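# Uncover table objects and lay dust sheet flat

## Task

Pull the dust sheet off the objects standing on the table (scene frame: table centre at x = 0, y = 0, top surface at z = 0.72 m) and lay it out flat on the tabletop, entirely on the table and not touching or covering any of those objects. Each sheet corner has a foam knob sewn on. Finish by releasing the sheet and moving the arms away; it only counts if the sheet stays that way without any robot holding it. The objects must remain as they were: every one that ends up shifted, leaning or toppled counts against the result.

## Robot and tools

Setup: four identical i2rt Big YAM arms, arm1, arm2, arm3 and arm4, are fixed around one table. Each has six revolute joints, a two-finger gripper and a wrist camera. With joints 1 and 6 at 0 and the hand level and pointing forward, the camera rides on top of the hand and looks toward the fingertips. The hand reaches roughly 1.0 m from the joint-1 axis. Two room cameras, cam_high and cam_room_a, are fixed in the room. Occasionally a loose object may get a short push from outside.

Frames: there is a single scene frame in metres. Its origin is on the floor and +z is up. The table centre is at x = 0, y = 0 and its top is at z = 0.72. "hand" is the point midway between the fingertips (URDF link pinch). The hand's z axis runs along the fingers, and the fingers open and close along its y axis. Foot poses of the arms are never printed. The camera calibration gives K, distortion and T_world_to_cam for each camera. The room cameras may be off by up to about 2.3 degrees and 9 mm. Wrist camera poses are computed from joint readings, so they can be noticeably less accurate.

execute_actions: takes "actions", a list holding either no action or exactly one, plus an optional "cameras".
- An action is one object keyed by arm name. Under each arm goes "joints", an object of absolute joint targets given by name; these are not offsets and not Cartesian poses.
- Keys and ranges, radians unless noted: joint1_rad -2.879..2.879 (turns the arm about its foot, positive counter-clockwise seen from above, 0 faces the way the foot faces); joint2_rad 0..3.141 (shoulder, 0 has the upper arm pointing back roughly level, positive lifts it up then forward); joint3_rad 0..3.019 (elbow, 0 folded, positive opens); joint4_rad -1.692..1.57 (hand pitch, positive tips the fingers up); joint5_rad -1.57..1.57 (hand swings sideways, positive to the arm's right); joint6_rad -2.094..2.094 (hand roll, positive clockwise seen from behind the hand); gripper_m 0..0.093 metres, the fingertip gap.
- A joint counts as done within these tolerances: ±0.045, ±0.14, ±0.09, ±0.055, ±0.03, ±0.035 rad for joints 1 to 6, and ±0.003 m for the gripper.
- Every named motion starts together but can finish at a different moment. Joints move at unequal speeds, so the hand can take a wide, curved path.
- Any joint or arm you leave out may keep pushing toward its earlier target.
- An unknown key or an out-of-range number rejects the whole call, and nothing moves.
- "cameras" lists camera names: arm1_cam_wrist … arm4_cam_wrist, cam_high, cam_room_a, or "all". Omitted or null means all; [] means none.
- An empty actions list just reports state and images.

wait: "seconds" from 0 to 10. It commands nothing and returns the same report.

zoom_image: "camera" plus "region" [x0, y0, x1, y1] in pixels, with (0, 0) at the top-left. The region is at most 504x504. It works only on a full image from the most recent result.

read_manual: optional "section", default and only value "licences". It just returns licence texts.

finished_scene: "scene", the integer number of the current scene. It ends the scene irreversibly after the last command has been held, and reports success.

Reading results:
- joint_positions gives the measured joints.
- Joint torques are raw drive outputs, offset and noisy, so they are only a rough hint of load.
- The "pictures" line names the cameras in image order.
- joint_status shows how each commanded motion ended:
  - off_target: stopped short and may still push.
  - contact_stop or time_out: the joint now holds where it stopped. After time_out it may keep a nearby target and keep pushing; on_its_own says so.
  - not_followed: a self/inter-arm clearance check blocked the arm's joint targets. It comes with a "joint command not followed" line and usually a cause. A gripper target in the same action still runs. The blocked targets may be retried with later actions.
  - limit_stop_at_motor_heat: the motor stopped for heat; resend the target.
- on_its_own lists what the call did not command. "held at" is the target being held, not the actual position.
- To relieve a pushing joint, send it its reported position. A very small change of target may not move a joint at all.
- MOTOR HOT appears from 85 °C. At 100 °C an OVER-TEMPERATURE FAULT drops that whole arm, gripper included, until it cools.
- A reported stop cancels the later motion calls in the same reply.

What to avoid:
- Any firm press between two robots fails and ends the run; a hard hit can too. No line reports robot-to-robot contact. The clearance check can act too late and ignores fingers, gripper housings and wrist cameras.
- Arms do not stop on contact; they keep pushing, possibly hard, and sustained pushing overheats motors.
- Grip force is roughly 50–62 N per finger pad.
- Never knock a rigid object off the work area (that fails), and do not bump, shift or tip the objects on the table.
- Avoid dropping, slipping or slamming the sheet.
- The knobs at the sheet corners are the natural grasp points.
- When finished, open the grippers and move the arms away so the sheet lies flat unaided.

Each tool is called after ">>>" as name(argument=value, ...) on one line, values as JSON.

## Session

>>> execute_actions(actions=[])

Scene clock: 0.00 s.
Joint torques (N m, as the arm reports them, + toward a larger angle): no reading
arm1.joint_positions: joint1_rad=+0.432 joint2_rad=+0.636 joint3_rad=+1.668 joint4_rad=-1.245 joint5_rad=+0.182 joint6_rad=+0.474 gripper_m=+0.094
arm1.joint_status: not commanded
arm1.hand: x=+0.2885 y=+0.4943 z=+1.4377 quat_wxyz=(-0.526, -0.660, -0.415, +0.342) (m; scene frame)
arm2.joint_positions: joint1_rad=-0.142 joint2_rad=+0.573 joint3_rad=+1.403 joint4_rad=-1.521 joint5_rad=-0.256 joint6_rad=+0.257 gripper_m=+0.095
arm2.joint_status: not commanded
arm2.hand: x=-0.4011 y=+0.5736 z=+1.2931 quat_wxyz=(-0.405, -0.676, -0.593, +0.166) (m; scene frame)
arm3.joint_positions: joint1_rad=+0.003 joint2_rad=+0.438 joint3_rad=+1.465 joint4_rad=-1.230 joint5_rad=+0.229 joint6_rad=-0.584 gripper_m=+0.094
arm3.joint_status: not commanded
arm3.hand: x=-0.3923 y=-0.5792 z=+1.4155 quat_wxyz=(-0.628, +0.556, -0.534, -0.108) (m; scene frame)
arm4.joint_positions: joint1_rad=+0.354 joint2_rad=+0.590 joint3_rad=+1.501 joint4_rad=-1.196 joint5_rad=+0.006 joint6_rad=-0.396 gripper_m=+0.094
arm4.joint_status: not commanded
arm4.hand: x=+0.1912 y=-0.6031 z=+1.4309 quat_wxyz=(-0.411, +0.750, -0.282, -0.436) (m; scene frame)
pictures: arm1_cam_wrist, arm2_cam_wrist, arm3_cam_wrist, arm4_cam_wrist, cam_high, cam_room_a
camera_calibration (this result's frames):
arm1_cam_wrist: T_world_to_cam=[[-0.910251, 0.0922514, -0.40365, 0.798507], [0.337798, 0.729216, -0.595094, 0.40459], [0.23945, -0.678037, -0.694932, 1.38959], [0, 0, 0, 1]] pos_world=[0.257435, 0.573495, 1.52876]
arm2_cam_wrist: T_world_to_cam=[[-0.926581, -0.0260803, -0.375189, 0.135272], [0.056383, 0.976686, -0.207138, -0.270542], [0.371844, -0.213084, -0.903508, 1.56802], [0, 0, 0, 1]] pos_world=[-0.442464, 0.601883, 1.41143]
arm3_cam_wrist: T_world_to_cam=[[0.731298, -0.35582, 0.58189, -0.740254], [0.0203815, -0.841356, -0.540096, 0.293898], [0.681754, 0.406831, -0.60803, 1.48911], [0, 0, 0, 1]] pos_world=[-0.479848, -0.62194, 1.4949]
arm4_cam_wrist: T_world_to_cam=[[0.78386, 0.50069, 0.367252, -0.369774], [0.616009, -0.55267, -0.561327, 0.3605], [-0.078081, 0.666232, -0.741645, 1.5993], [0, 0, 0, 1]] pos_world=[0.192655, -0.681125, 1.52427]
Images, in order (width x height): arm1_cam_wrist 616x616, arm2_cam_wrist 616x616, arm3_cam_wrist 616x616, arm4_cam_wrist 616x616, cam_high 504x504, cam_room_a 504x504.

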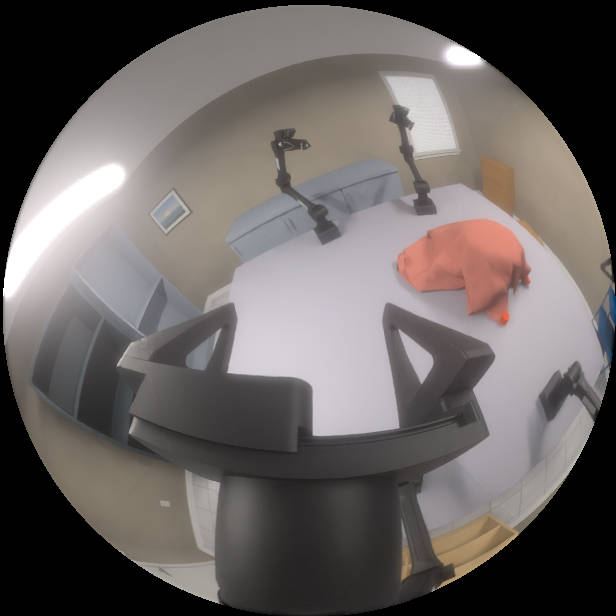

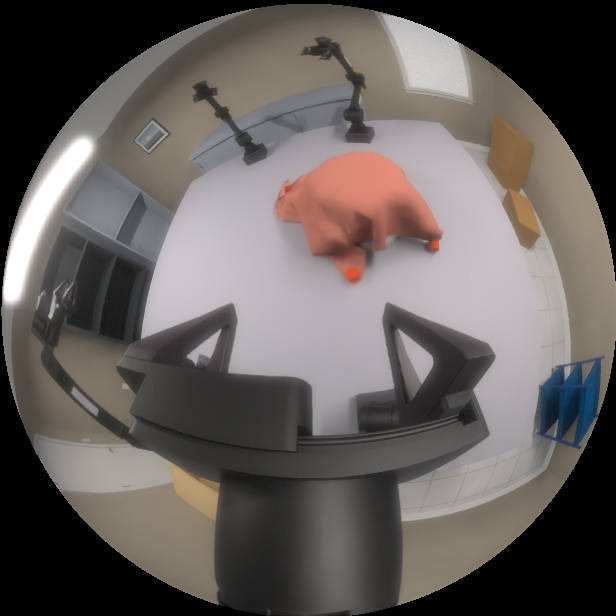

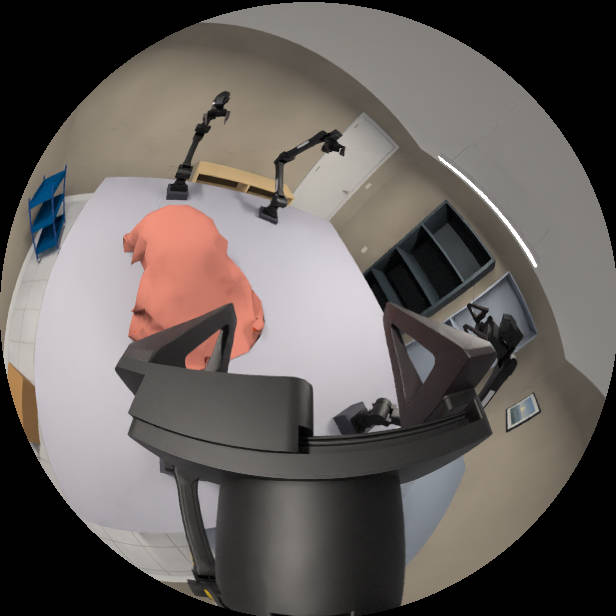

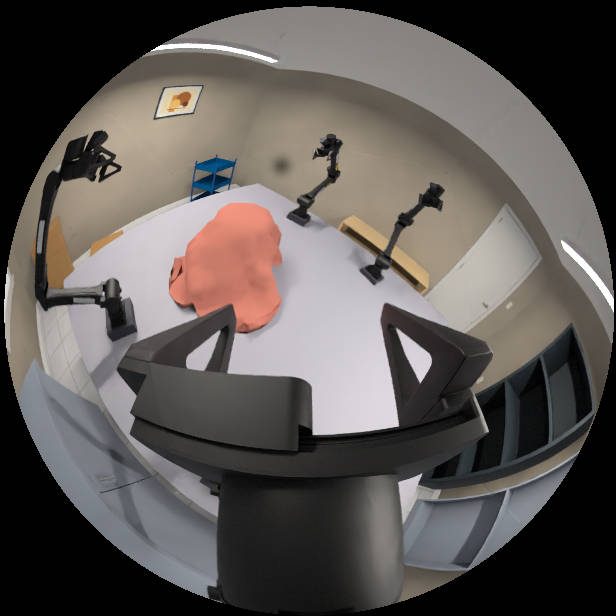

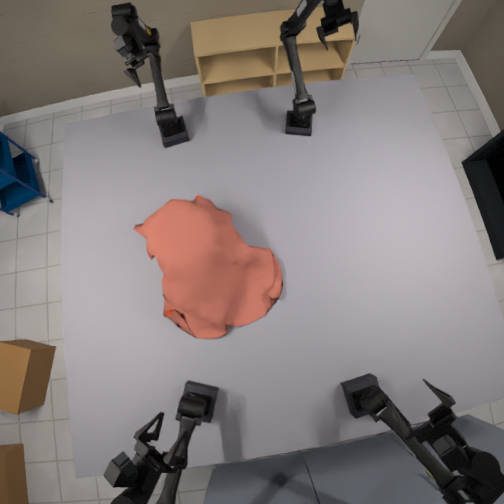

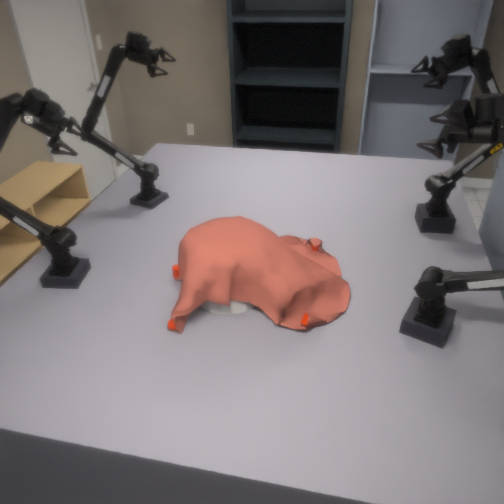

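>>> zoom_image(camera="cam_room_a", region=[140, 190, 380, 350])

>>> zoom_image(camera="cam_high", region=[120, 180, 300, 350])

Region (140, 190, 380, 350) of cam_room_a's 504x504 image, scaled by 2.100, with more detail than that image has.

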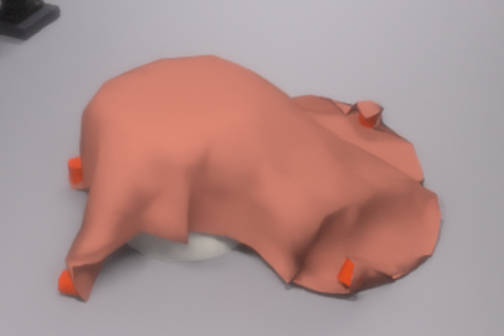

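Region (120, 180, 300, 350) of cam_high's 504x504 image, scaled by 2.800, with more detail than that image has.

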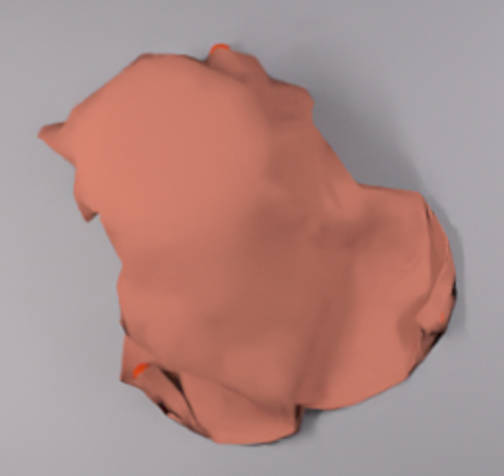

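>>> execute_actions(actions=[{"arm1":{"joints":{"joint1_rad":-0.79,"joint2_rad":2.171,"joint3_rad":2.15,"joint4_rad":-1.367,"joint5_rad":0,"joint6_rad":1.0}},"arm2":{"joints":{"joint1_rad":-0.517,"joint2_rad":1.85,"joint3_rad":1.63,"joint4_rad":-1.305,"joint5_rad":0,"joint6_rad":1.0}},"arm3":{"joints":{"joint1_rad":0.528,"joint2_rad":1.59,"joint3_rad":1.215,"joint4_rad":-1.18,"joint5_rad":0,"joint6_rad":0}},"arm4":{"joints":{"joint1_rad":0.43,"joint2_rad":2.047,"joint3_rad":1.83,"joint4_rad":-1.35,"joint5_rad":0,"joint6_rad":0}}}])

Scene clock: 41.13 s.
Joint torques (N m, as the arm reports them, + toward a larger angle): arm1=[ -1.46 -25.3   11.27  -0.13   0.11   0.06] | arm2=[  0.26 -18.62  10.58  -0.19   0.13   0.27] | arm3=[  0.57 -12.22   9.47   0.54  -0.02   0.05] | arm4=[  1.9  -17.91   9.37   0.23  -0.05   0.17]
arm1.joint_positions: joint1_rad=-0.786 joint2_rad=+2.174 joint3_rad=+2.127 joint4_rad=-1.359 joint5_rad=+0.001 joint6_rad=+0.992 gripper_m=+0.094
arm1.joint_status: all done
arm1.hand: x=-0.3331 y=+0.3348 z=+0.8948 quat_wxyz=(-0.054, -0.969, +0.231, +0.062) (m; scene frame)
arm2.joint_positions: joint1_rad=-0.514 joint2_rad=+1.869 joint3_rad=+1.599 joint4_rad=-1.305 joint5_rad=-0.001 joint6_rad=+0.984 gripper_m=+0.095
arm2.joint_status: all done
arm2.hand: x=-0.6488 y=+0.2294 z=+0.8969 quat_wxyz=(+0.002, -0.994, -0.110, -0.001) (m; scene frame)
arm3.joint_positions: joint1_rad=+0.530 joint2_rad=+1.592 joint3_rad=+1.215 joint4_rad=-1.186 joint5_rad=+0.001 joint6_rad=-0.013 gripper_m=+0.094
arm3.joint_status: all done
arm3.hand: x=-0.5509 y=-0.2468 z=+0.9064 quat_wxyz=(-0.007, +0.768, -0.641, -0.002) (m; scene frame)
arm4.joint_positions: joint1_rad=+0.426 joint2_rad=+2.039 joint3_rad=+1.815 joint4_rad=-1.334 joint5_rad=+0.002 joint6_rad=-0.008 gripper_m=+0.094
arm4.joint_status: all done
arm4.hand: x=-0.0331 y=-0.2548 z=+0.9078 quat_wxyz=(-0.003, +0.870, -0.493, -0.005) (m; scene frame)
pictures: arm1_cam_wrist, arm2_cam_wrist, arm3_cam_wrist, arm4_cam_wrist, cam_high, cam_room_a
camera_calibration (this result's frames):
arm1_cam_wrist: T_world_to_cam=[[0.432493, 0.890431, -0.14171, -0.0260418], [0.80554, -0.310992, 0.50437, -0.0719366], [0.405036, -0.332289, -0.85178, 1.13278], [0, 0, 0, 1]] pos_world=[-0.389604, 0.377226, 0.997468]
arm2_cam_wrist: T_world_to_cam=[[-0.195025, 0.980739, -0.0107454, -0.335106], [0.793274, 0.16417, 0.586315, -0.049607], [0.576786, 0.105822, -0.810012, 1.20475], [0, 0, 0, 1]] pos_world=[-0.720888, 0.209306, 1.00135]
arm3_cam_wrist: T_world_to_cam=[[0.983652, 0.180008, 0.00518817, 0.5843], [0.145963, -0.813826, 0.562478, -0.621606], [0.105473, -0.552525, -0.826796, 0.79648], [0, 0, 0, 1]] pos_world=[-0.568023, -0.170982, 1.00513]
arm4_cam_wrist: T_world_to_cam=[[0.860296, 0.509784, 0.00325219, 0.159057], [0.418066, -0.709137, 0.567754, -0.673823], [0.291738, -0.487077, -0.823192, 0.754209], [0, 0, 0, 1]] pos_world=[-0.0751653, -0.19156, 1.00291]
Images, in order (width x height): arm1_cam_wrist 616x616, arm2_cam_wrist 616x616, arm3_cam_wrist 616x616, arm4_cam_wrist 616x616, cam_high 504x504, cam_room_a 504x504.

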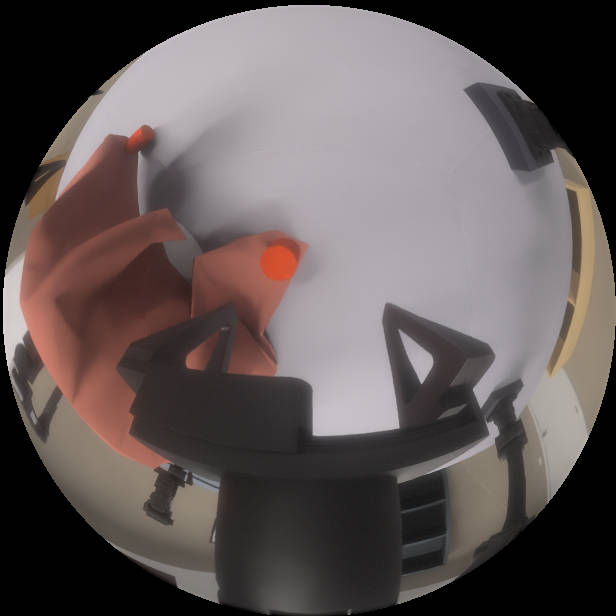

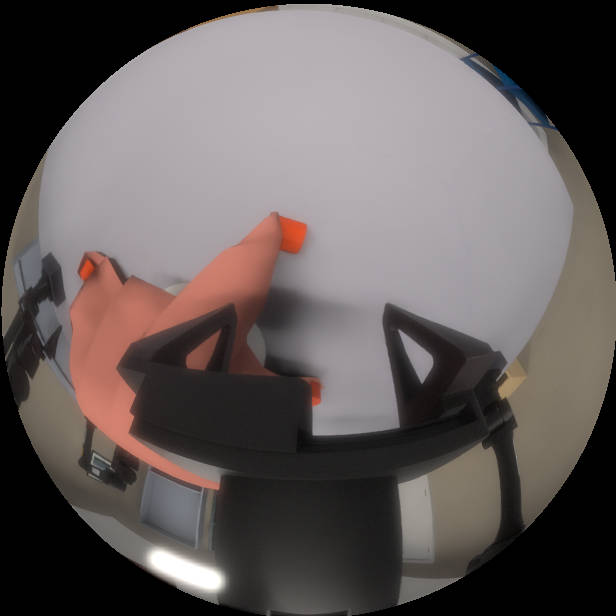

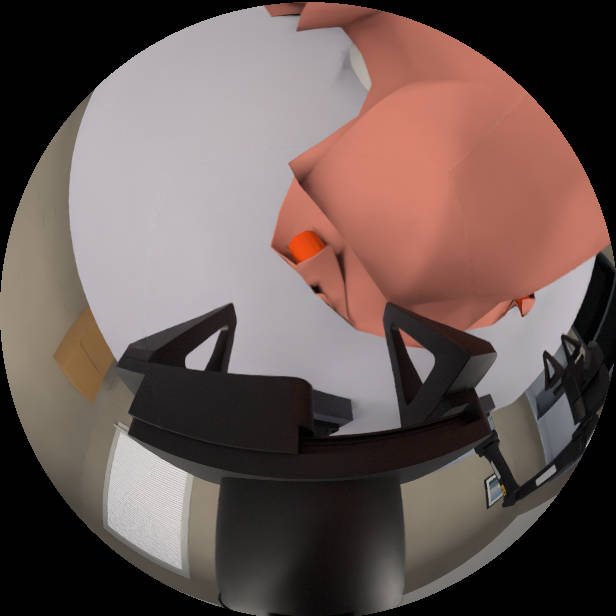

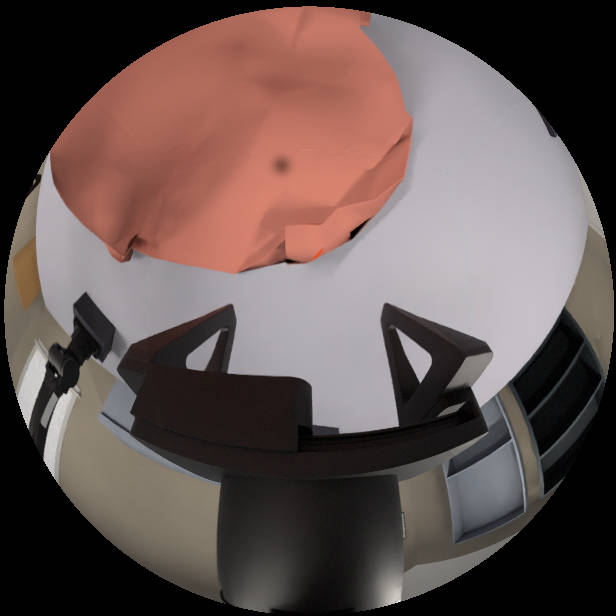

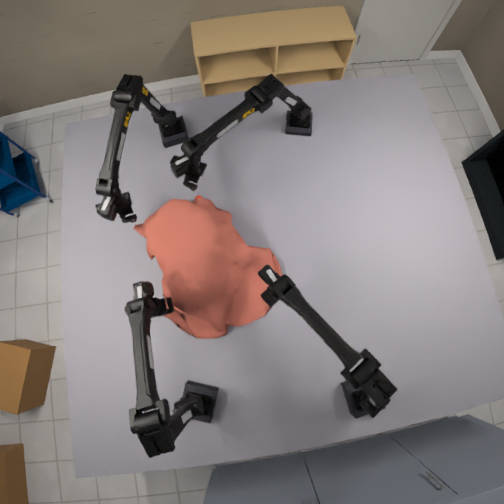

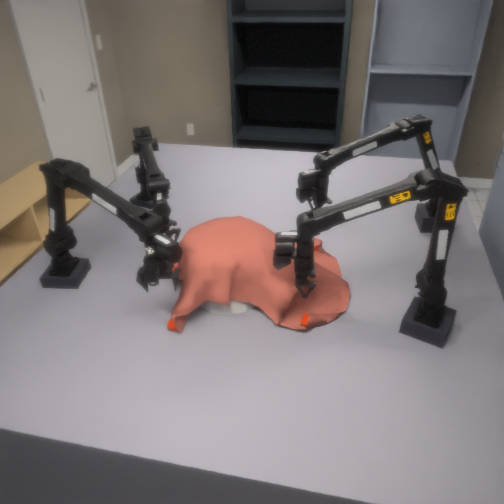

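>>> execute_actions(actions=[{"arm1":{"joints":{"joint1_rad":-0.73,"joint2_rad":2.345,"joint3_rad":2.25,"joint4_rad":-1.26}},"arm2":{"joints":{"joint1_rad":-0.487,"joint2_rad":2.02,"joint3_rad":1.575,"joint4_rad":-1.09,"joint6_rad":-0.39}},"arm3":{"joints":{"joint1_rad":0.518,"joint2_rad":1.708,"joint3_rad":1.063,"joint4_rad":-0.91,"joint6_rad":-0.5}},"arm4":{"joints":{"joint1_rad":0.448,"joint2_rad":2.14,"joint3_rad":1.74,"joint4_rad":-1.16,"joint6_rad":0.8}}}], cameras=["arm1_cam_wrist","arm2_cam_wrist","arm3_cam_wrist","arm4_cam_wrist","cam_room_a"])

Scene clock: 141.30 s.
Joint torques (N m, as the arm reports them, + toward a larger angle): arm1=[ -1.78 -24.45  12.17   0.48  -0.05   0.08] | arm2=[  0.56 -20.83   8.7    0.15   0.01  -0.06] | arm3=[  0.22 -13.19   8.88   0.75  -0.05  -0.22] | arm4=[  1.64 -19.37   7.83   1.37   0.01   0.15]
arm1.joint_positions: joint1_rad=-0.732 joint2_rad=+2.325 joint3_rad=+2.215 joint4_rad=-1.269 joint5_rad=+0.004 joint6_rad=+0.996 gripper_m=+0.094
arm1.joint_status: all done
arm1.hand: x=-0.3492 y=+0.2792 z=+0.8281 quat_wxyz=(-0.064, -0.974, +0.207, +0.071) (m; scene frame)
arm2.joint_positions: joint1_rad=-0.491 joint2_rad=+2.041 joint3_rad=+1.557 joint4_rad=-1.101 joint5_rad=-0.001 joint6_rad=-0.374 gripper_m=+0.095
arm2.joint_status: all done
arm2.hand: x=-0.6448 y=+0.2024 z=+0.7861 quat_wxyz=(+0.003, -0.697, -0.717, -0.006) (m; scene frame)
arm3.joint_positions: joint1_rad=+0.525 joint2_rad=+1.719 joint3_rad=+1.053 joint4_rad=-0.922 joint5_rad=+0.000 joint6_rad=-0.488 gripper_m=+0.094
arm3.joint_status: all done
arm3.hand: x=-0.5459 y=-0.2594 z=+0.7986 quat_wxyz=(+0.003, +0.896, -0.444, +0.007) (m; scene frame)
arm4.joint_positions: joint1_rad=+0.445 joint2_rad=+2.140 joint3_rad=+1.739 joint4_rad=-1.176 joint5_rad=+0.002 joint6_rad=+0.792 gripper_m=+0.094
arm4.joint_status: all done
arm4.hand: x=-0.0459 y=-0.2574 z=+0.8186 quat_wxyz=(+0.000, +0.617, -0.787, +0.004) (m; scene frame)
pictures: arm1_cam_wrist, arm2_cam_wrist, arm3_cam_wrist, arm4_cam_wrist, cam_room_a
camera_calibration (this result's frames):
arm1_cam_wrist: T_world_to_cam=[[0.383413, 0.909139, -0.16267, 0.0159222], [0.832133, -0.263637, 0.487904, -0.0328828], [0.400687, -0.322432, -0.857606, 1.0645], [0, 0, 0, 1]] pos_world=[-0.405275, 0.320086, 0.931559]
arm2_cam_wrist: T_world_to_cam=[[-0.99982, -0.00624638, -0.0179173, -0.622532], [-0.0156833, 0.803559, 0.595018, -0.64125], [0.0106809, 0.595192, -0.803513, 0.646395], [0, 0, 0, 1]] pos_world=[-0.639381, 0.126665, 0.889787]
arm3_cam_wrist: T_world_to_cam=[[0.795566, 0.605861, -0.00258218, 0.596162], [0.493088, -0.644994, 0.58382, -0.355722], [0.352049, -0.465741, -0.811879, 0.845071], [0, 0, 0, 1]] pos_world=[-0.59639, -0.197046, 0.895312]
arm4_cam_wrist: T_world_to_cam=[[0.969987, -0.243023, 0.00805783, -0.0209645], [-0.202358, -0.788418, 0.580903, -0.67935], [-0.13482, -0.565099, -0.813933, 0.635999], [0, 0, 0, 1]] pos_world=[-0.0313911, -0.181304, 0.912465]
Images, in order (width x height): arm1_cam_wrist 616x616, arm2_cam_wrist 616x616, arm3_cam_wrist 616x616, arm4_cam_wrist 616x616, cam_room_a 504x504.

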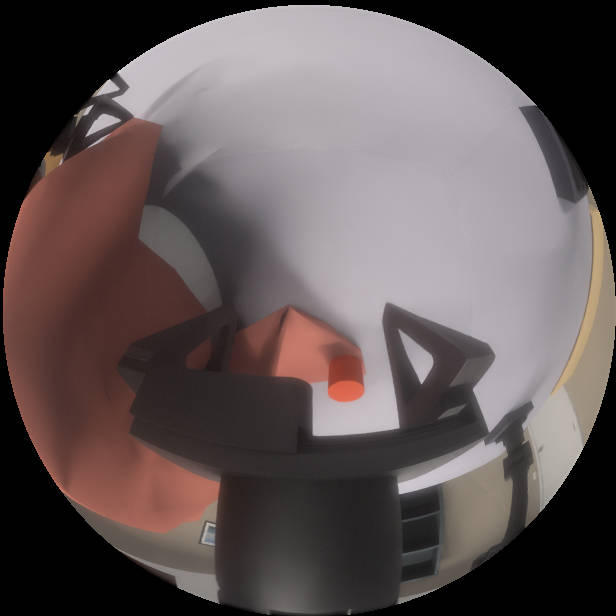

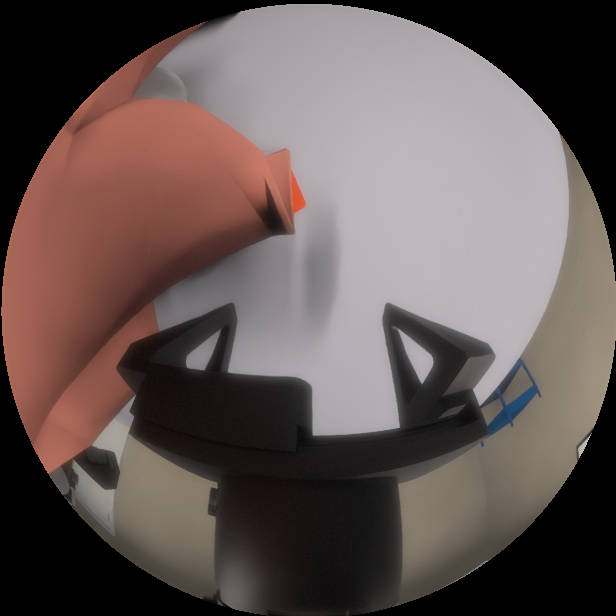

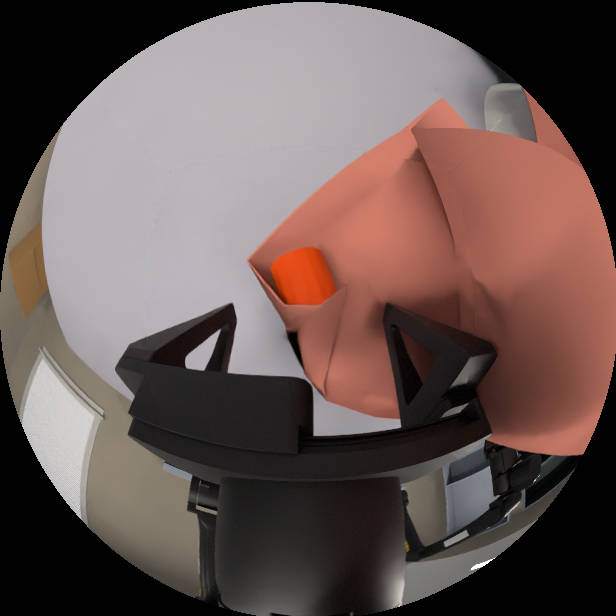

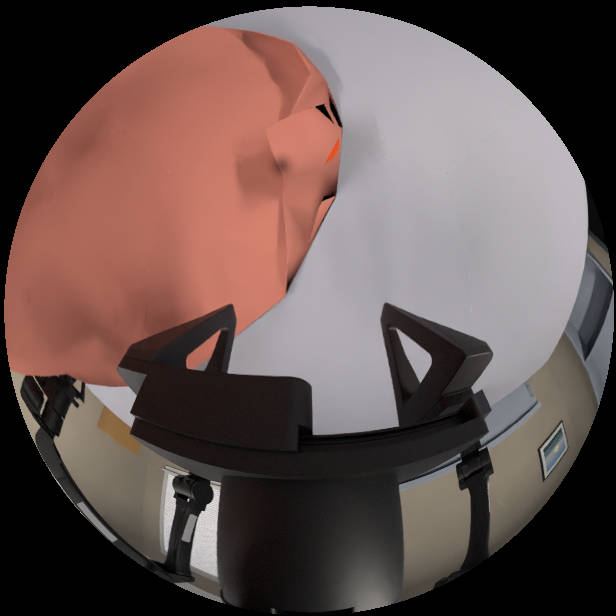

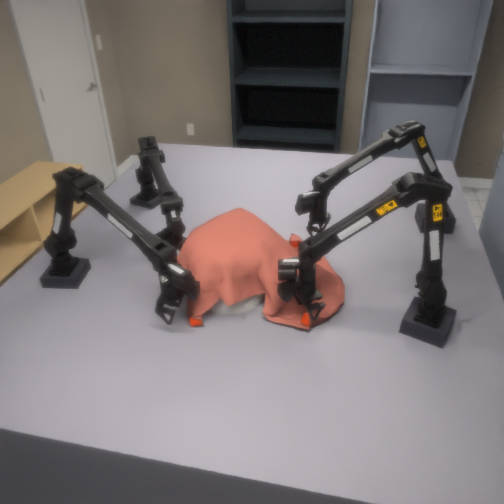

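>>> execute_actions(actions=[{"arm1":{"joints":{"joint1_rad":-0.59,"joint2_rad":2.119,"joint3_rad":1.85,"joint4_rad":-1.22,"joint6_rad":0.7}},"arm2":{"joints":{"joint1_rad":-0.422,"joint2_rad":2.085,"joint3_rad":1.87,"joint4_rad":-1.315,"joint6_rad":1.2}},"arm3":{"joints":{"joint2_rad":1.813,"joint3_rad":1.022,"joint4_rad":-0.767,"joint6_rad":-0.75}},"arm4":{"joints":{"joint1_rad":0.35,"joint2_rad":2.346,"joint3_rad":2.19,"joint4_rad":-1.41}}}], cameras=["arm1_cam_wrist","arm2_cam_wrist","arm3_cam_wrist","arm4_cam_wrist"])

Scene clock: 167.97 s.
Joint torques (N m, as the arm reports them, + toward a larger angle): arm1=[ -2.59 -21.27   8.64   0.25   0.1   -0.12] | arm2=[  0.56 -20.28  11.17  -0.65   0.1    0.28] | arm3=[  0.3  -12.96   7.13   0.68  -0.06  -0.22] | arm4=[  1.82 -22.76  11.16   0.09   0.07   0.15]
arm1.joint_positions: joint1_rad=-0.590 joint2_rad=+2.097 joint3_rad=+1.858 joint4_rad=-1.229 joint5_rad=+0.000 joint6_rad=+0.708 gripper_m=+0.094
arm1.joint_status: all done
arm1.hand: x=-0.2160 y=+0.2524 z=+0.8398 quat_wxyz=(-0.031, -0.999, -0.006, +0.040) (m; scene frame)
arm2.joint_positions: joint1_rad=-0.417 joint2_rad=+2.092 joint3_rad=+1.828 joint4_rad=-1.307 joint5_rad=+0.000 joint6_rad=+1.183 gripper_m=+0.095
arm2.joint_status: all done
arm2.hand: x=-0.6161 y=+0.1418 z=+0.8517 quat_wxyz=(+0.000, -0.998, -0.059, +0.001) (m; scene frame)
arm3.joint_positions: joint1_rad=+0.525 joint2_rad=+1.813 joint3_rad=+1.022 joint4_rad=-0.777 joint5_rad=+0.000 joint6_rad=-0.737 gripper_m=+0.094
arm3.joint_status: all done
arm3.hand: x=-0.5467 y=-0.2525 z=+0.7498 quat_wxyz=(-0.005, +0.944, -0.329, +0.002) (m; scene frame)
arm4.joint_positions: joint1_rad=+0.349 joint2_rad=+2.351 joint3_rad=+2.150 joint4_rad=-1.395 joint5_rad=+0.000 joint6_rad=+0.793 gripper_m=+0.094
arm4.joint_status: all done
arm4.hand: x=-0.0243 y=-0.1640 z=+0.8307 quat_wxyz=(+0.002, +0.578, -0.816, +0.012) (m; scene frame)
pictures: arm1_cam_wrist, arm2_cam_wrist, arm3_cam_wrist, arm4_cam_wrist
camera_calibration (this result's frames):
arm1_cam_wrist: T_world_to_cam=[[-0.0241975, 0.997209, -0.0706339, -0.196426], [0.850868, 0.0576354, 0.522208, -0.262311], [0.524822, -0.047464, -0.849888, 0.963555], [0, 0, 0, 1]] pos_world=[-0.287256, 0.25673, 0.94202]
arm2_cam_wrist: T_world_to_cam=[[-0.094715, 0.995406, -0.0139893, -0.180798], [0.807353, 0.0850276, 0.58391, -0.0126927], [0.582417, 0.0440107, -0.811698, 1.17217], [0, 0, 0, 1]] pos_world=[-0.689571, 0.129459, 0.956333]
arm3_cam_wrist: T_world_to_cam=[[0.62094, 0.783831, 0.00654507, 0.535126], [0.640805, -0.51241, 0.571669, -0.198994], [0.451445, -0.350778, -0.820458, 0.89872], [0, 0, 0, 1]] pos_world=[-0.610488, -0.206164, 0.847618]
arm4_cam_wrist: T_world_to_cam=[[0.941829, -0.335504, 0.0198692, -0.0449946], [-0.281538, -0.755286, 0.591844, -0.613953], [-0.183559, -0.56301, -0.805807, 0.69393], [0, 0, 0, 1]] pos_world=[-0.00309666, -0.0881162, 0.923432]
Images, in order (width x height): arm1_cam_wrist 616x616, arm2_cam_wrist 616x616, arm3_cam_wrist 616x616, arm4_cam_wrist 616x616.

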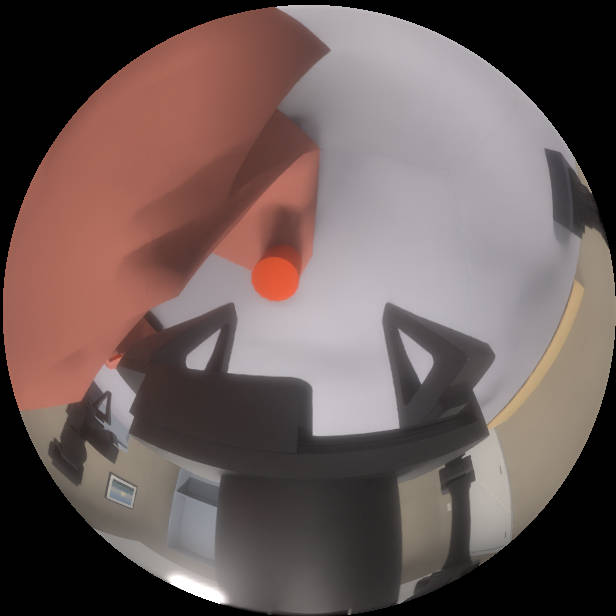

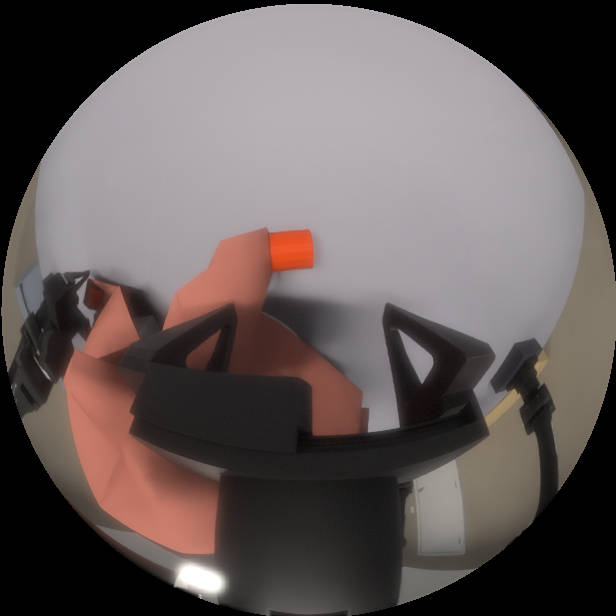

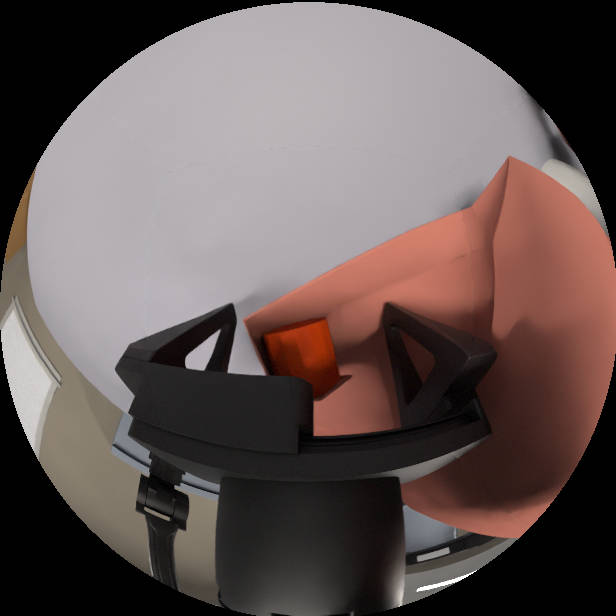

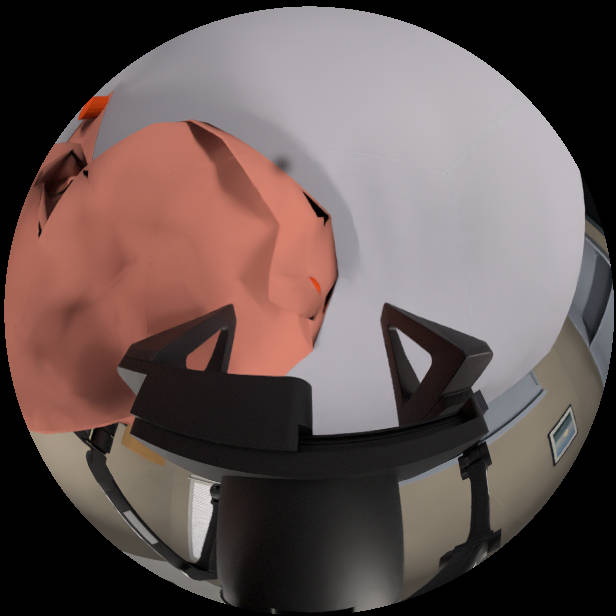

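>>> execute_actions(actions=[{"arm1":{"joints":{"joint1_rad":-0.536,"joint2_rad":2.255,"joint3_rad":1.915,"joint4_rad":-1.136}},"arm2":{"joints":{"joint1_rad":-0.48,"joint2_rad":2.18,"joint3_rad":1.88,"joint4_rad":-1.215,"joint5_rad":-0.3,"joint6_rad":-0.42}},"arm3":{"joints":{"joint1_rad":0.483,"joint2_rad":1.8,"joint3_rad":0.96,"joint4_rad":-0.722,"joint6_rad":-0.95}},"arm4":{"joints":{"joint1_rad":0.375,"joint2_rad":2.44,"joint3_rad":2.072,"joint4_rad":-1.195}}}], cameras=["arm1_cam_wrist","arm2_cam_wrist","arm3_cam_wrist","arm4_cam_wrist"])

Scene clock: 198.90 s.
Joint torques (N m, as the arm reports them, + toward a larger angle): arm1=[ -1.52 -22.07  11.25   0.32   0.12  -0.13] | arm2=[  0.95 -23.06  10.87   0.18  -0.34  -0.07] | arm3=[  0.51 -12.82   6.15   0.75  -0.06  -0.26] | arm4=[  1.71 -22.51   7.86   1.34   0.06   0.16]
arm1.joint_positions: joint1_rad=-0.533 joint2_rad=+2.236 joint3_rad=+1.882 joint4_rad=-1.144 joint5_rad=+0.002 joint6_rad=+0.707 gripper_m=+0.094
arm1.joint_status: all done
arm1.hand: x=-0.2037 y=+0.2126 z=+0.7595 quat_wxyz=(-0.021, -0.999, -0.034, +0.028) (m; scene frame)
arm2.joint_positions: joint1_rad=-0.487 joint2_rad=+2.199 joint3_rad=+1.840 joint4_rad=-1.226 joint5_rad=-0.297 joint6_rad=-0.404 gripper_m=+0.095
arm2.joint_status: all done
arm2.hand: x=-0.6169 y=+0.1237 z=+0.7968 quat_wxyz=(-0.132, -0.678, -0.721, -0.065) (m; scene frame)
arm3.joint_positions: joint1_rad=+0.487 joint2_rad=+1.805 joint3_rad=+0.968 joint4_rad=-0.735 joint5_rad=+0.000 joint6_rad=-0.933 gripper_m=+0.094
arm3.joint_status: all done
arm3.hand: x=-0.5275 y=-0.2666 z=+0.7389 quat_wxyz=(-0.003, +0.967, -0.254, +0.003) (m; scene frame)
arm4.joint_positions: joint1_rad=+0.375 joint2_rad=+2.434 joint3_rad=+2.071 joint4_rad=-1.212 joint5_rad=+0.000 joint6_rad=+0.793 gripper_m=+0.094
arm4.joint_status: all done
arm4.hand: x=-0.0426 y=-0.1674 z=+0.7443 quat_wxyz=(+0.001, +0.589, -0.808, +0.002) (m; scene frame)
pictures: arm1_cam_wrist, arm2_cam_wrist, arm3_cam_wrist, arm4_cam_wrist
camera_calibration (this result's frames):
arm1_cam_wrist: T_world_to_cam=[[-0.0796324, 0.995583, -0.0497261, -0.188928], [0.835623, 0.0938702, 0.541223, -0.253835], [0.5435, 0.00154657, -0.839408, 0.872338], [0, 0, 0, 1]] pos_world=[-0.277051, 0.210571, 0.860234]
arm2_cam_wrist: T_world_to_cam=[[-0.955943, -0.0516332, -0.288975, -0.346353], [-0.191231, 0.856405, 0.479583, -0.606843], [0.222717, 0.513716, -0.828549, 0.862304], [0, 0, 0, 1]] pos_world=[-0.639191, 0.0588409, 0.905406]
arm3_cam_wrist: T_world_to_cam=[[0.490288, 0.871553, 0.00343835, 0.491041], [0.712167, -0.402895, 0.574886, -0.147815], [0.502429, -0.279411, -0.818226, 0.920439], [0, 0, 0, 1]] pos_world=[-0.597938, -0.230341, 0.836416]
arm4_cam_wrist: T_world_to_cam=[[0.949974, -0.312287, 0.0051126, -0.0119554], [-0.257148, -0.772743, 0.580296, -0.563801], [-0.177268, -0.552581, -0.81439, 0.627478], [0, 0, 0, 1]] pos_world=[-0.0223915, -0.092675, 0.838244]
Images, in order (width x height): arm1_cam_wrist 616x616, arm2_cam_wrist 616x616, arm3_cam_wrist 616x616, arm4_cam_wrist 616x616.

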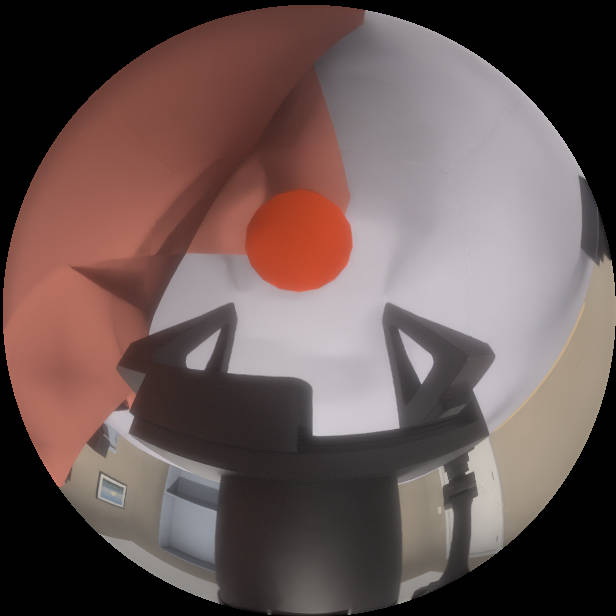

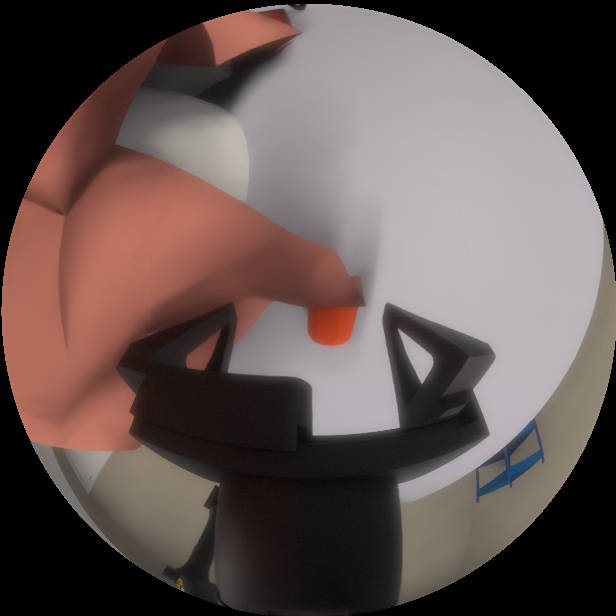

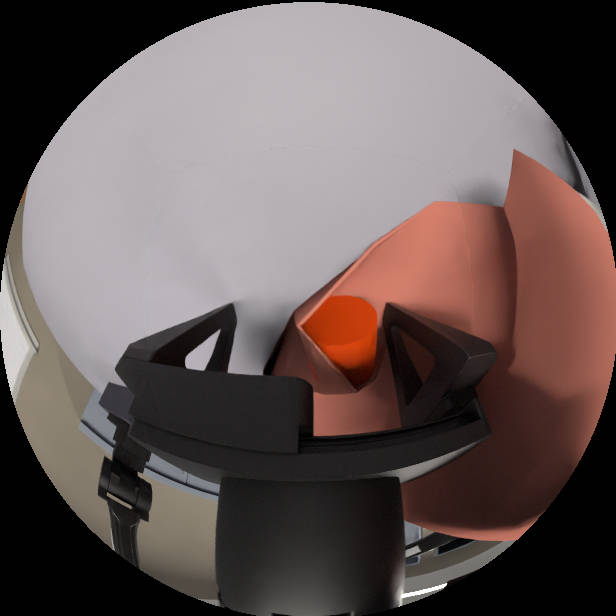

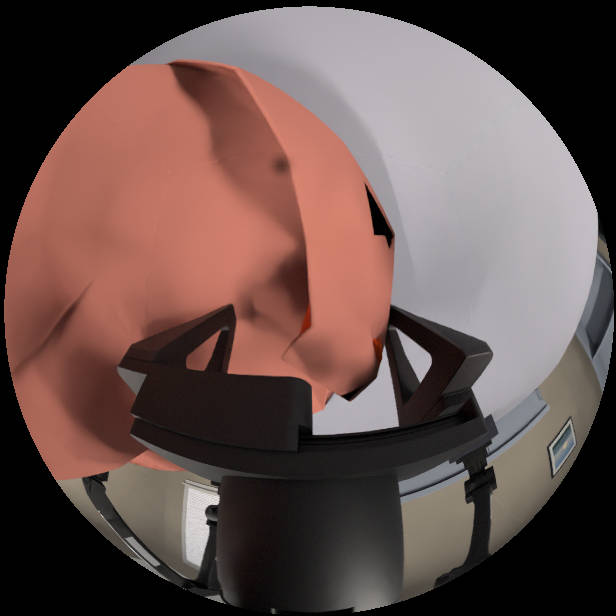

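>>> execute_actions(actions=[{"arm1":{"joints":{"joint1_rad":-0.575,"joint4_rad":-0.99}},"arm2":{"joints":{"joint1_rad":-0.51,"joint2_rad":2.15,"joint3_rad":1.65,"joint4_rad":-1.025}},"arm3":{"joints":{"gripper_m":0}},"arm4":{"joints":{"gripper_m":0}}}], cameras=["arm1_cam_wrist","arm2_cam_wrist","arm3_cam_wrist","arm4_cam_wrist"])

Scene clock: 211.70 s.
Joint torques (N m, as the arm reports them, + toward a larger angle): arm1=[ -1.73 -22.15  11.5    0.68   0.03  -0.14] | arm2=[  0.27 -20.71   8.21   0.3   -0.21  -0.04] | arm3=[  0.49 -12.81   6.16   0.68  -0.06  -0.2 ] | arm4=[  1.63 -22.05   7.87   1.43   0.03   0.16]
arm1.joint_positions: joint1_rad=-0.577 joint2_rad=+2.236 joint3_rad=+1.882 joint4_rad=-1.004 joint5_rad=+0.002 joint6_rad=+0.707 gripper_m=+0.094
arm1.joint_status: all done
arm1.hand: x=-0.2494 y=+0.2117 z=+0.7645 quat_wxyz=(-0.067, -0.994, -0.013, +0.081) (m; scene frame)
arm2.joint_positions: joint1_rad=-0.507 joint2_rad=+2.152 joint3_rad=+1.640 joint4_rad=-1.038 joint5_rad=-0.301 joint6_rad=-0.404 gripper_m=+0.095
arm2.joint_status: all done
arm2.hand: x=-0.6187 y=+0.1542 z=+0.7565 quat_wxyz=(-0.142, -0.682, -0.716, -0.049) (m; scene frame)
arm3.joint_positions: joint1_rad=+0.487 joint2_rad=+1.805 joint3_rad=+0.968 joint4_rad=-0.732 joint5_rad=+0.000 joint6_rad=-0.938 gripper_m=+0.040
arm3.joint_status: gripper_m off_target (ended at +0.040, target +0.000)
arm3.hand: x=-0.5276 y=-0.2659 z=+0.7389 quat_wxyz=(-0.004, +0.968, -0.252, +0.002) (m; scene frame)
arm4.joint_positions: joint1_rad=+0.375 joint2_rad=+2.434 joint3_rad=+2.071 joint4_rad=-1.212 joint5_rad=+0.001 joint6_rad=+0.793 gripper_m=+0.040
arm4.joint_status: gripper_m off_target (ended at +0.040, target +0.000)
arm4.hand: x=-0.0425 y=-0.1673 z=+0.7443 quat_wxyz=(+0.000, +0.589, -0.808, +0.002) (m; scene frame)
pictures: arm1_cam_wrist, arm2_cam_wrist, arm3_cam_wrist, arm4_cam_wrist
camera_calibration (this result's frames):
arm1_cam_wrist: T_world_to_cam=[[-0.0464955, 0.98924, -0.138718, -0.113834], [0.890081, 0.104062, 0.443765, -0.132268], [0.453425, -0.102837, -0.885342, 0.9361], [0, 0, 0, 1]] pos_world=[-0.312015, 0.222639, 0.871674]
arm2_cam_wrist: T_world_to_cam=[[-0.959268, -0.0432184, -0.279172, -0.368891], [-0.17078, 0.87592, 0.451219, -0.582844], [0.225031, 0.480517, -0.847623, 0.83471], [0, 0, 0, 1]] pos_world=[-0.64124, 0.09349, 0.867525]
arm3_cam_wrist: T_world_to_cam=[[0.485944, 0.873972, 0.0055748, 0.487286], [0.714342, -0.400846, 0.573618, -0.144867], [0.503561, -0.274764, -0.819104, 0.923145], [0, 0, 0, 1]] pos_world=[-0.598169, -0.230296, 0.836534]
arm4_cam_wrist: T_world_to_cam=[[0.949972, -0.312285, 0.00564496, -0.012443], [-0.257538, -0.772949, 0.579849, -0.563443], [-0.176715, -0.552294, -0.814704, 0.627838], [0, 0, 0, 1]] pos_world=[-0.022339, -0.0926474, 0.838284]
Images, in order (width x height): arm1_cam_wrist 616x616, arm2_cam_wrist 616x616, arm3_cam_wrist 616x616, arm4_cam_wrist 616x616.

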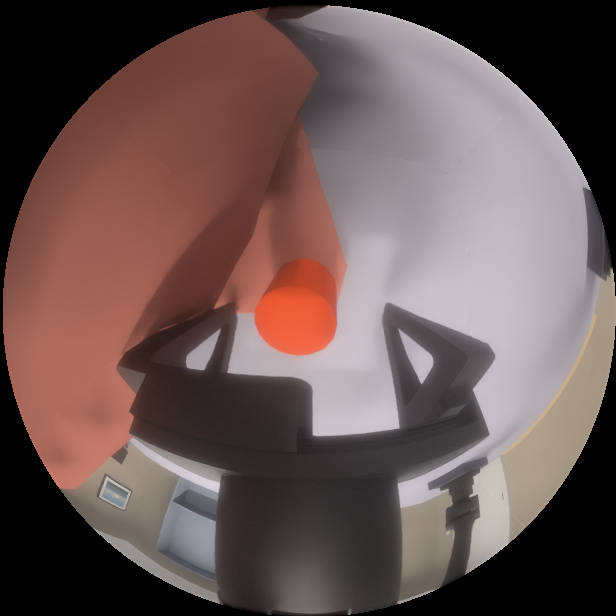

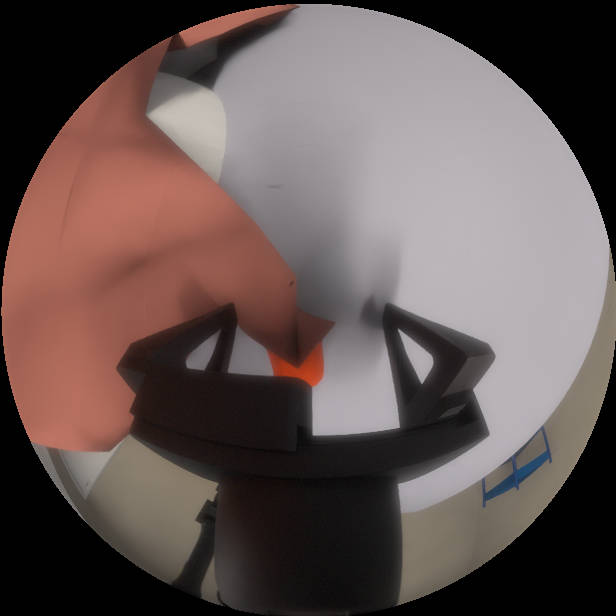

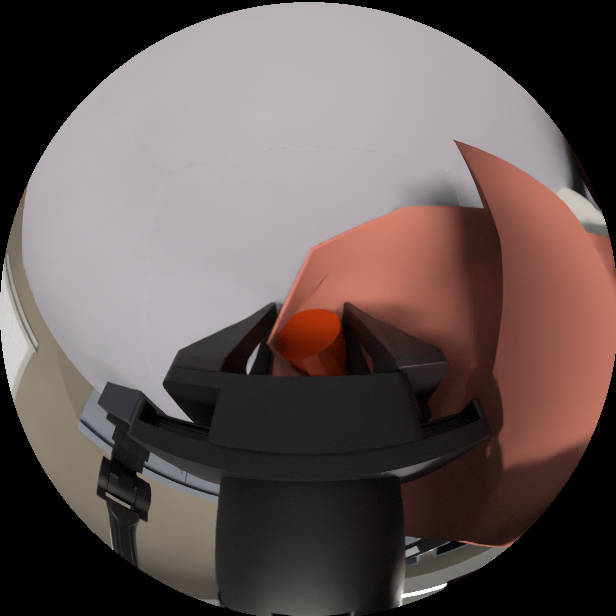

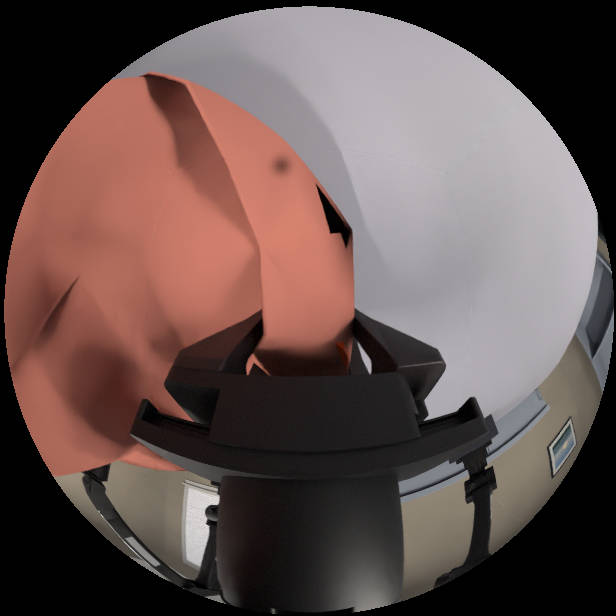

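>>> execute_actions(actions=[{"arm1":{"joints":{"joint2_rad":2.285,"joint4_rad":-0.95}},"arm2":{"joints":{"joint2_rad":2.18,"joint4_rad":-1.15}}}], cameras=["arm1_cam_wrist","arm2_cam_wrist"])

Scene clock: 216.50 s.
Joint torques (N m, as the arm reports them, + toward a larger angle): arm1=[ -2.1  -21.02  11.62   1.24   0.05  -0.05] | arm2=[ -0.19 -19.14   7.9   -0.8   -0.17  -0.1 ] | arm3=[  0.49 -13.17   6.17   0.64  -0.07  -0.2 ] | arm4=[  1.79 -22.12   7.83   1.39   0.04   0.15]
arm1.joint_positions: joint1_rad=-0.577 joint2_rad=+2.243 joint3_rad=+1.882 joint4_rad=-0.974 joint5_rad=+0.002 joint6_rad=+0.703 gripper_m=+0.094
arm1.joint_status: all done
arm1.hand: x=-0.2542 y=+0.2075 z=+0.7610 quat_wxyz=(-0.074, -0.993, -0.015, +0.090) (m; scene frame)
arm2.joint_positions: joint1_rad=-0.507 joint2_rad=+2.167 joint3_rad=+1.640 joint4_rad=-1.140 joint5_rad=-0.304 joint6_rad=-0.404 gripper_m=+0.095
arm2.joint_status: all done
arm2.hand: x=-0.6090 y=+0.1789 z=+0.7488 quat_wxyz=(-0.120, -0.688, -0.709, -0.102) (m; scene frame)
arm3.joint_positions: joint1_rad=+0.487 joint2_rad=+1.805 joint3_rad=+0.968 joint4_rad=-0.732 joint5_rad=+0.000 joint6_rad=-0.939 gripper_m=+0.040
arm3.joint_status: not commanded
arm3.hand: x=-0.5276 y=-0.2659 z=+0.7389 quat_wxyz=(-0.004, +0.968, -0.251, +0.002) (m; scene frame)
arm4.joint_positions: joint1_rad=+0.375 joint2_rad=+2.434 joint3_rad=+2.071 joint4_rad=-1.212 joint5_rad=+0.001 joint6_rad=+0.793 gripper_m=+0.040
arm4.joint_status: not commanded
arm4.hand: x=-0.0425 y=-0.1673 z=+0.7443 quat_wxyz=(+0.000, +0.589, -0.808, +0.002) (m; scene frame)
pictures: arm1_cam_wrist, arm2_cam_wrist
camera_calibration (this result's frames):
arm1_cam_wrist: T_world_to_cam=[[-0.0532266, 0.986906, -0.152264, -0.101259], [0.897285, 0.114184, 0.426428, -0.113152], [0.438231, -0.113926, -0.891613, 0.937972], [0, 0, 0, 1]] pos_world=[-0.314908, 0.219713, 0.869141]
arm2_cam_wrist: T_world_to_cam=[[-0.946184, -0.0101251, -0.32347, -0.325475], [-0.191979, 0.822216, 0.535822, -0.665991], [0.260537, 0.569086, -0.779911, 0.769178], [0, 0, 0, 1]] pos_world=[-0.636215, 0.106564, 0.851462]
Images, in order (width x height): arm1_cam_wrist 616x616, arm2_cam_wrist 616x616.

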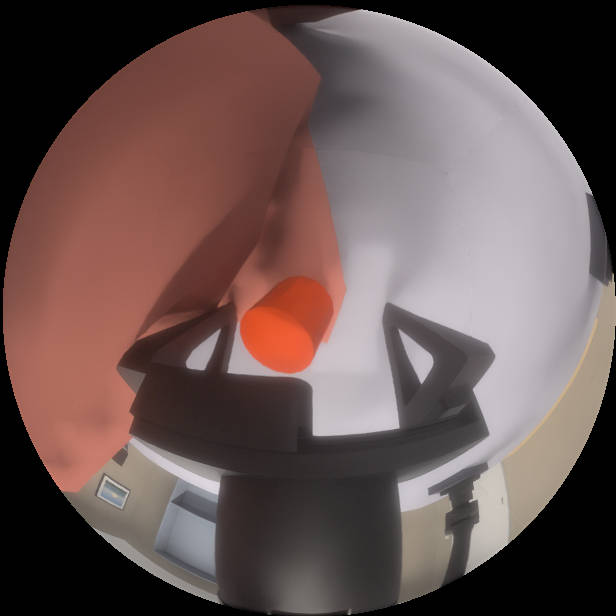

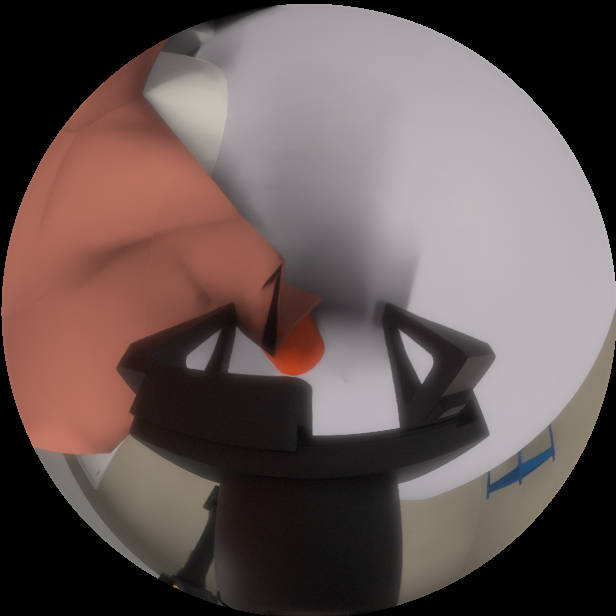

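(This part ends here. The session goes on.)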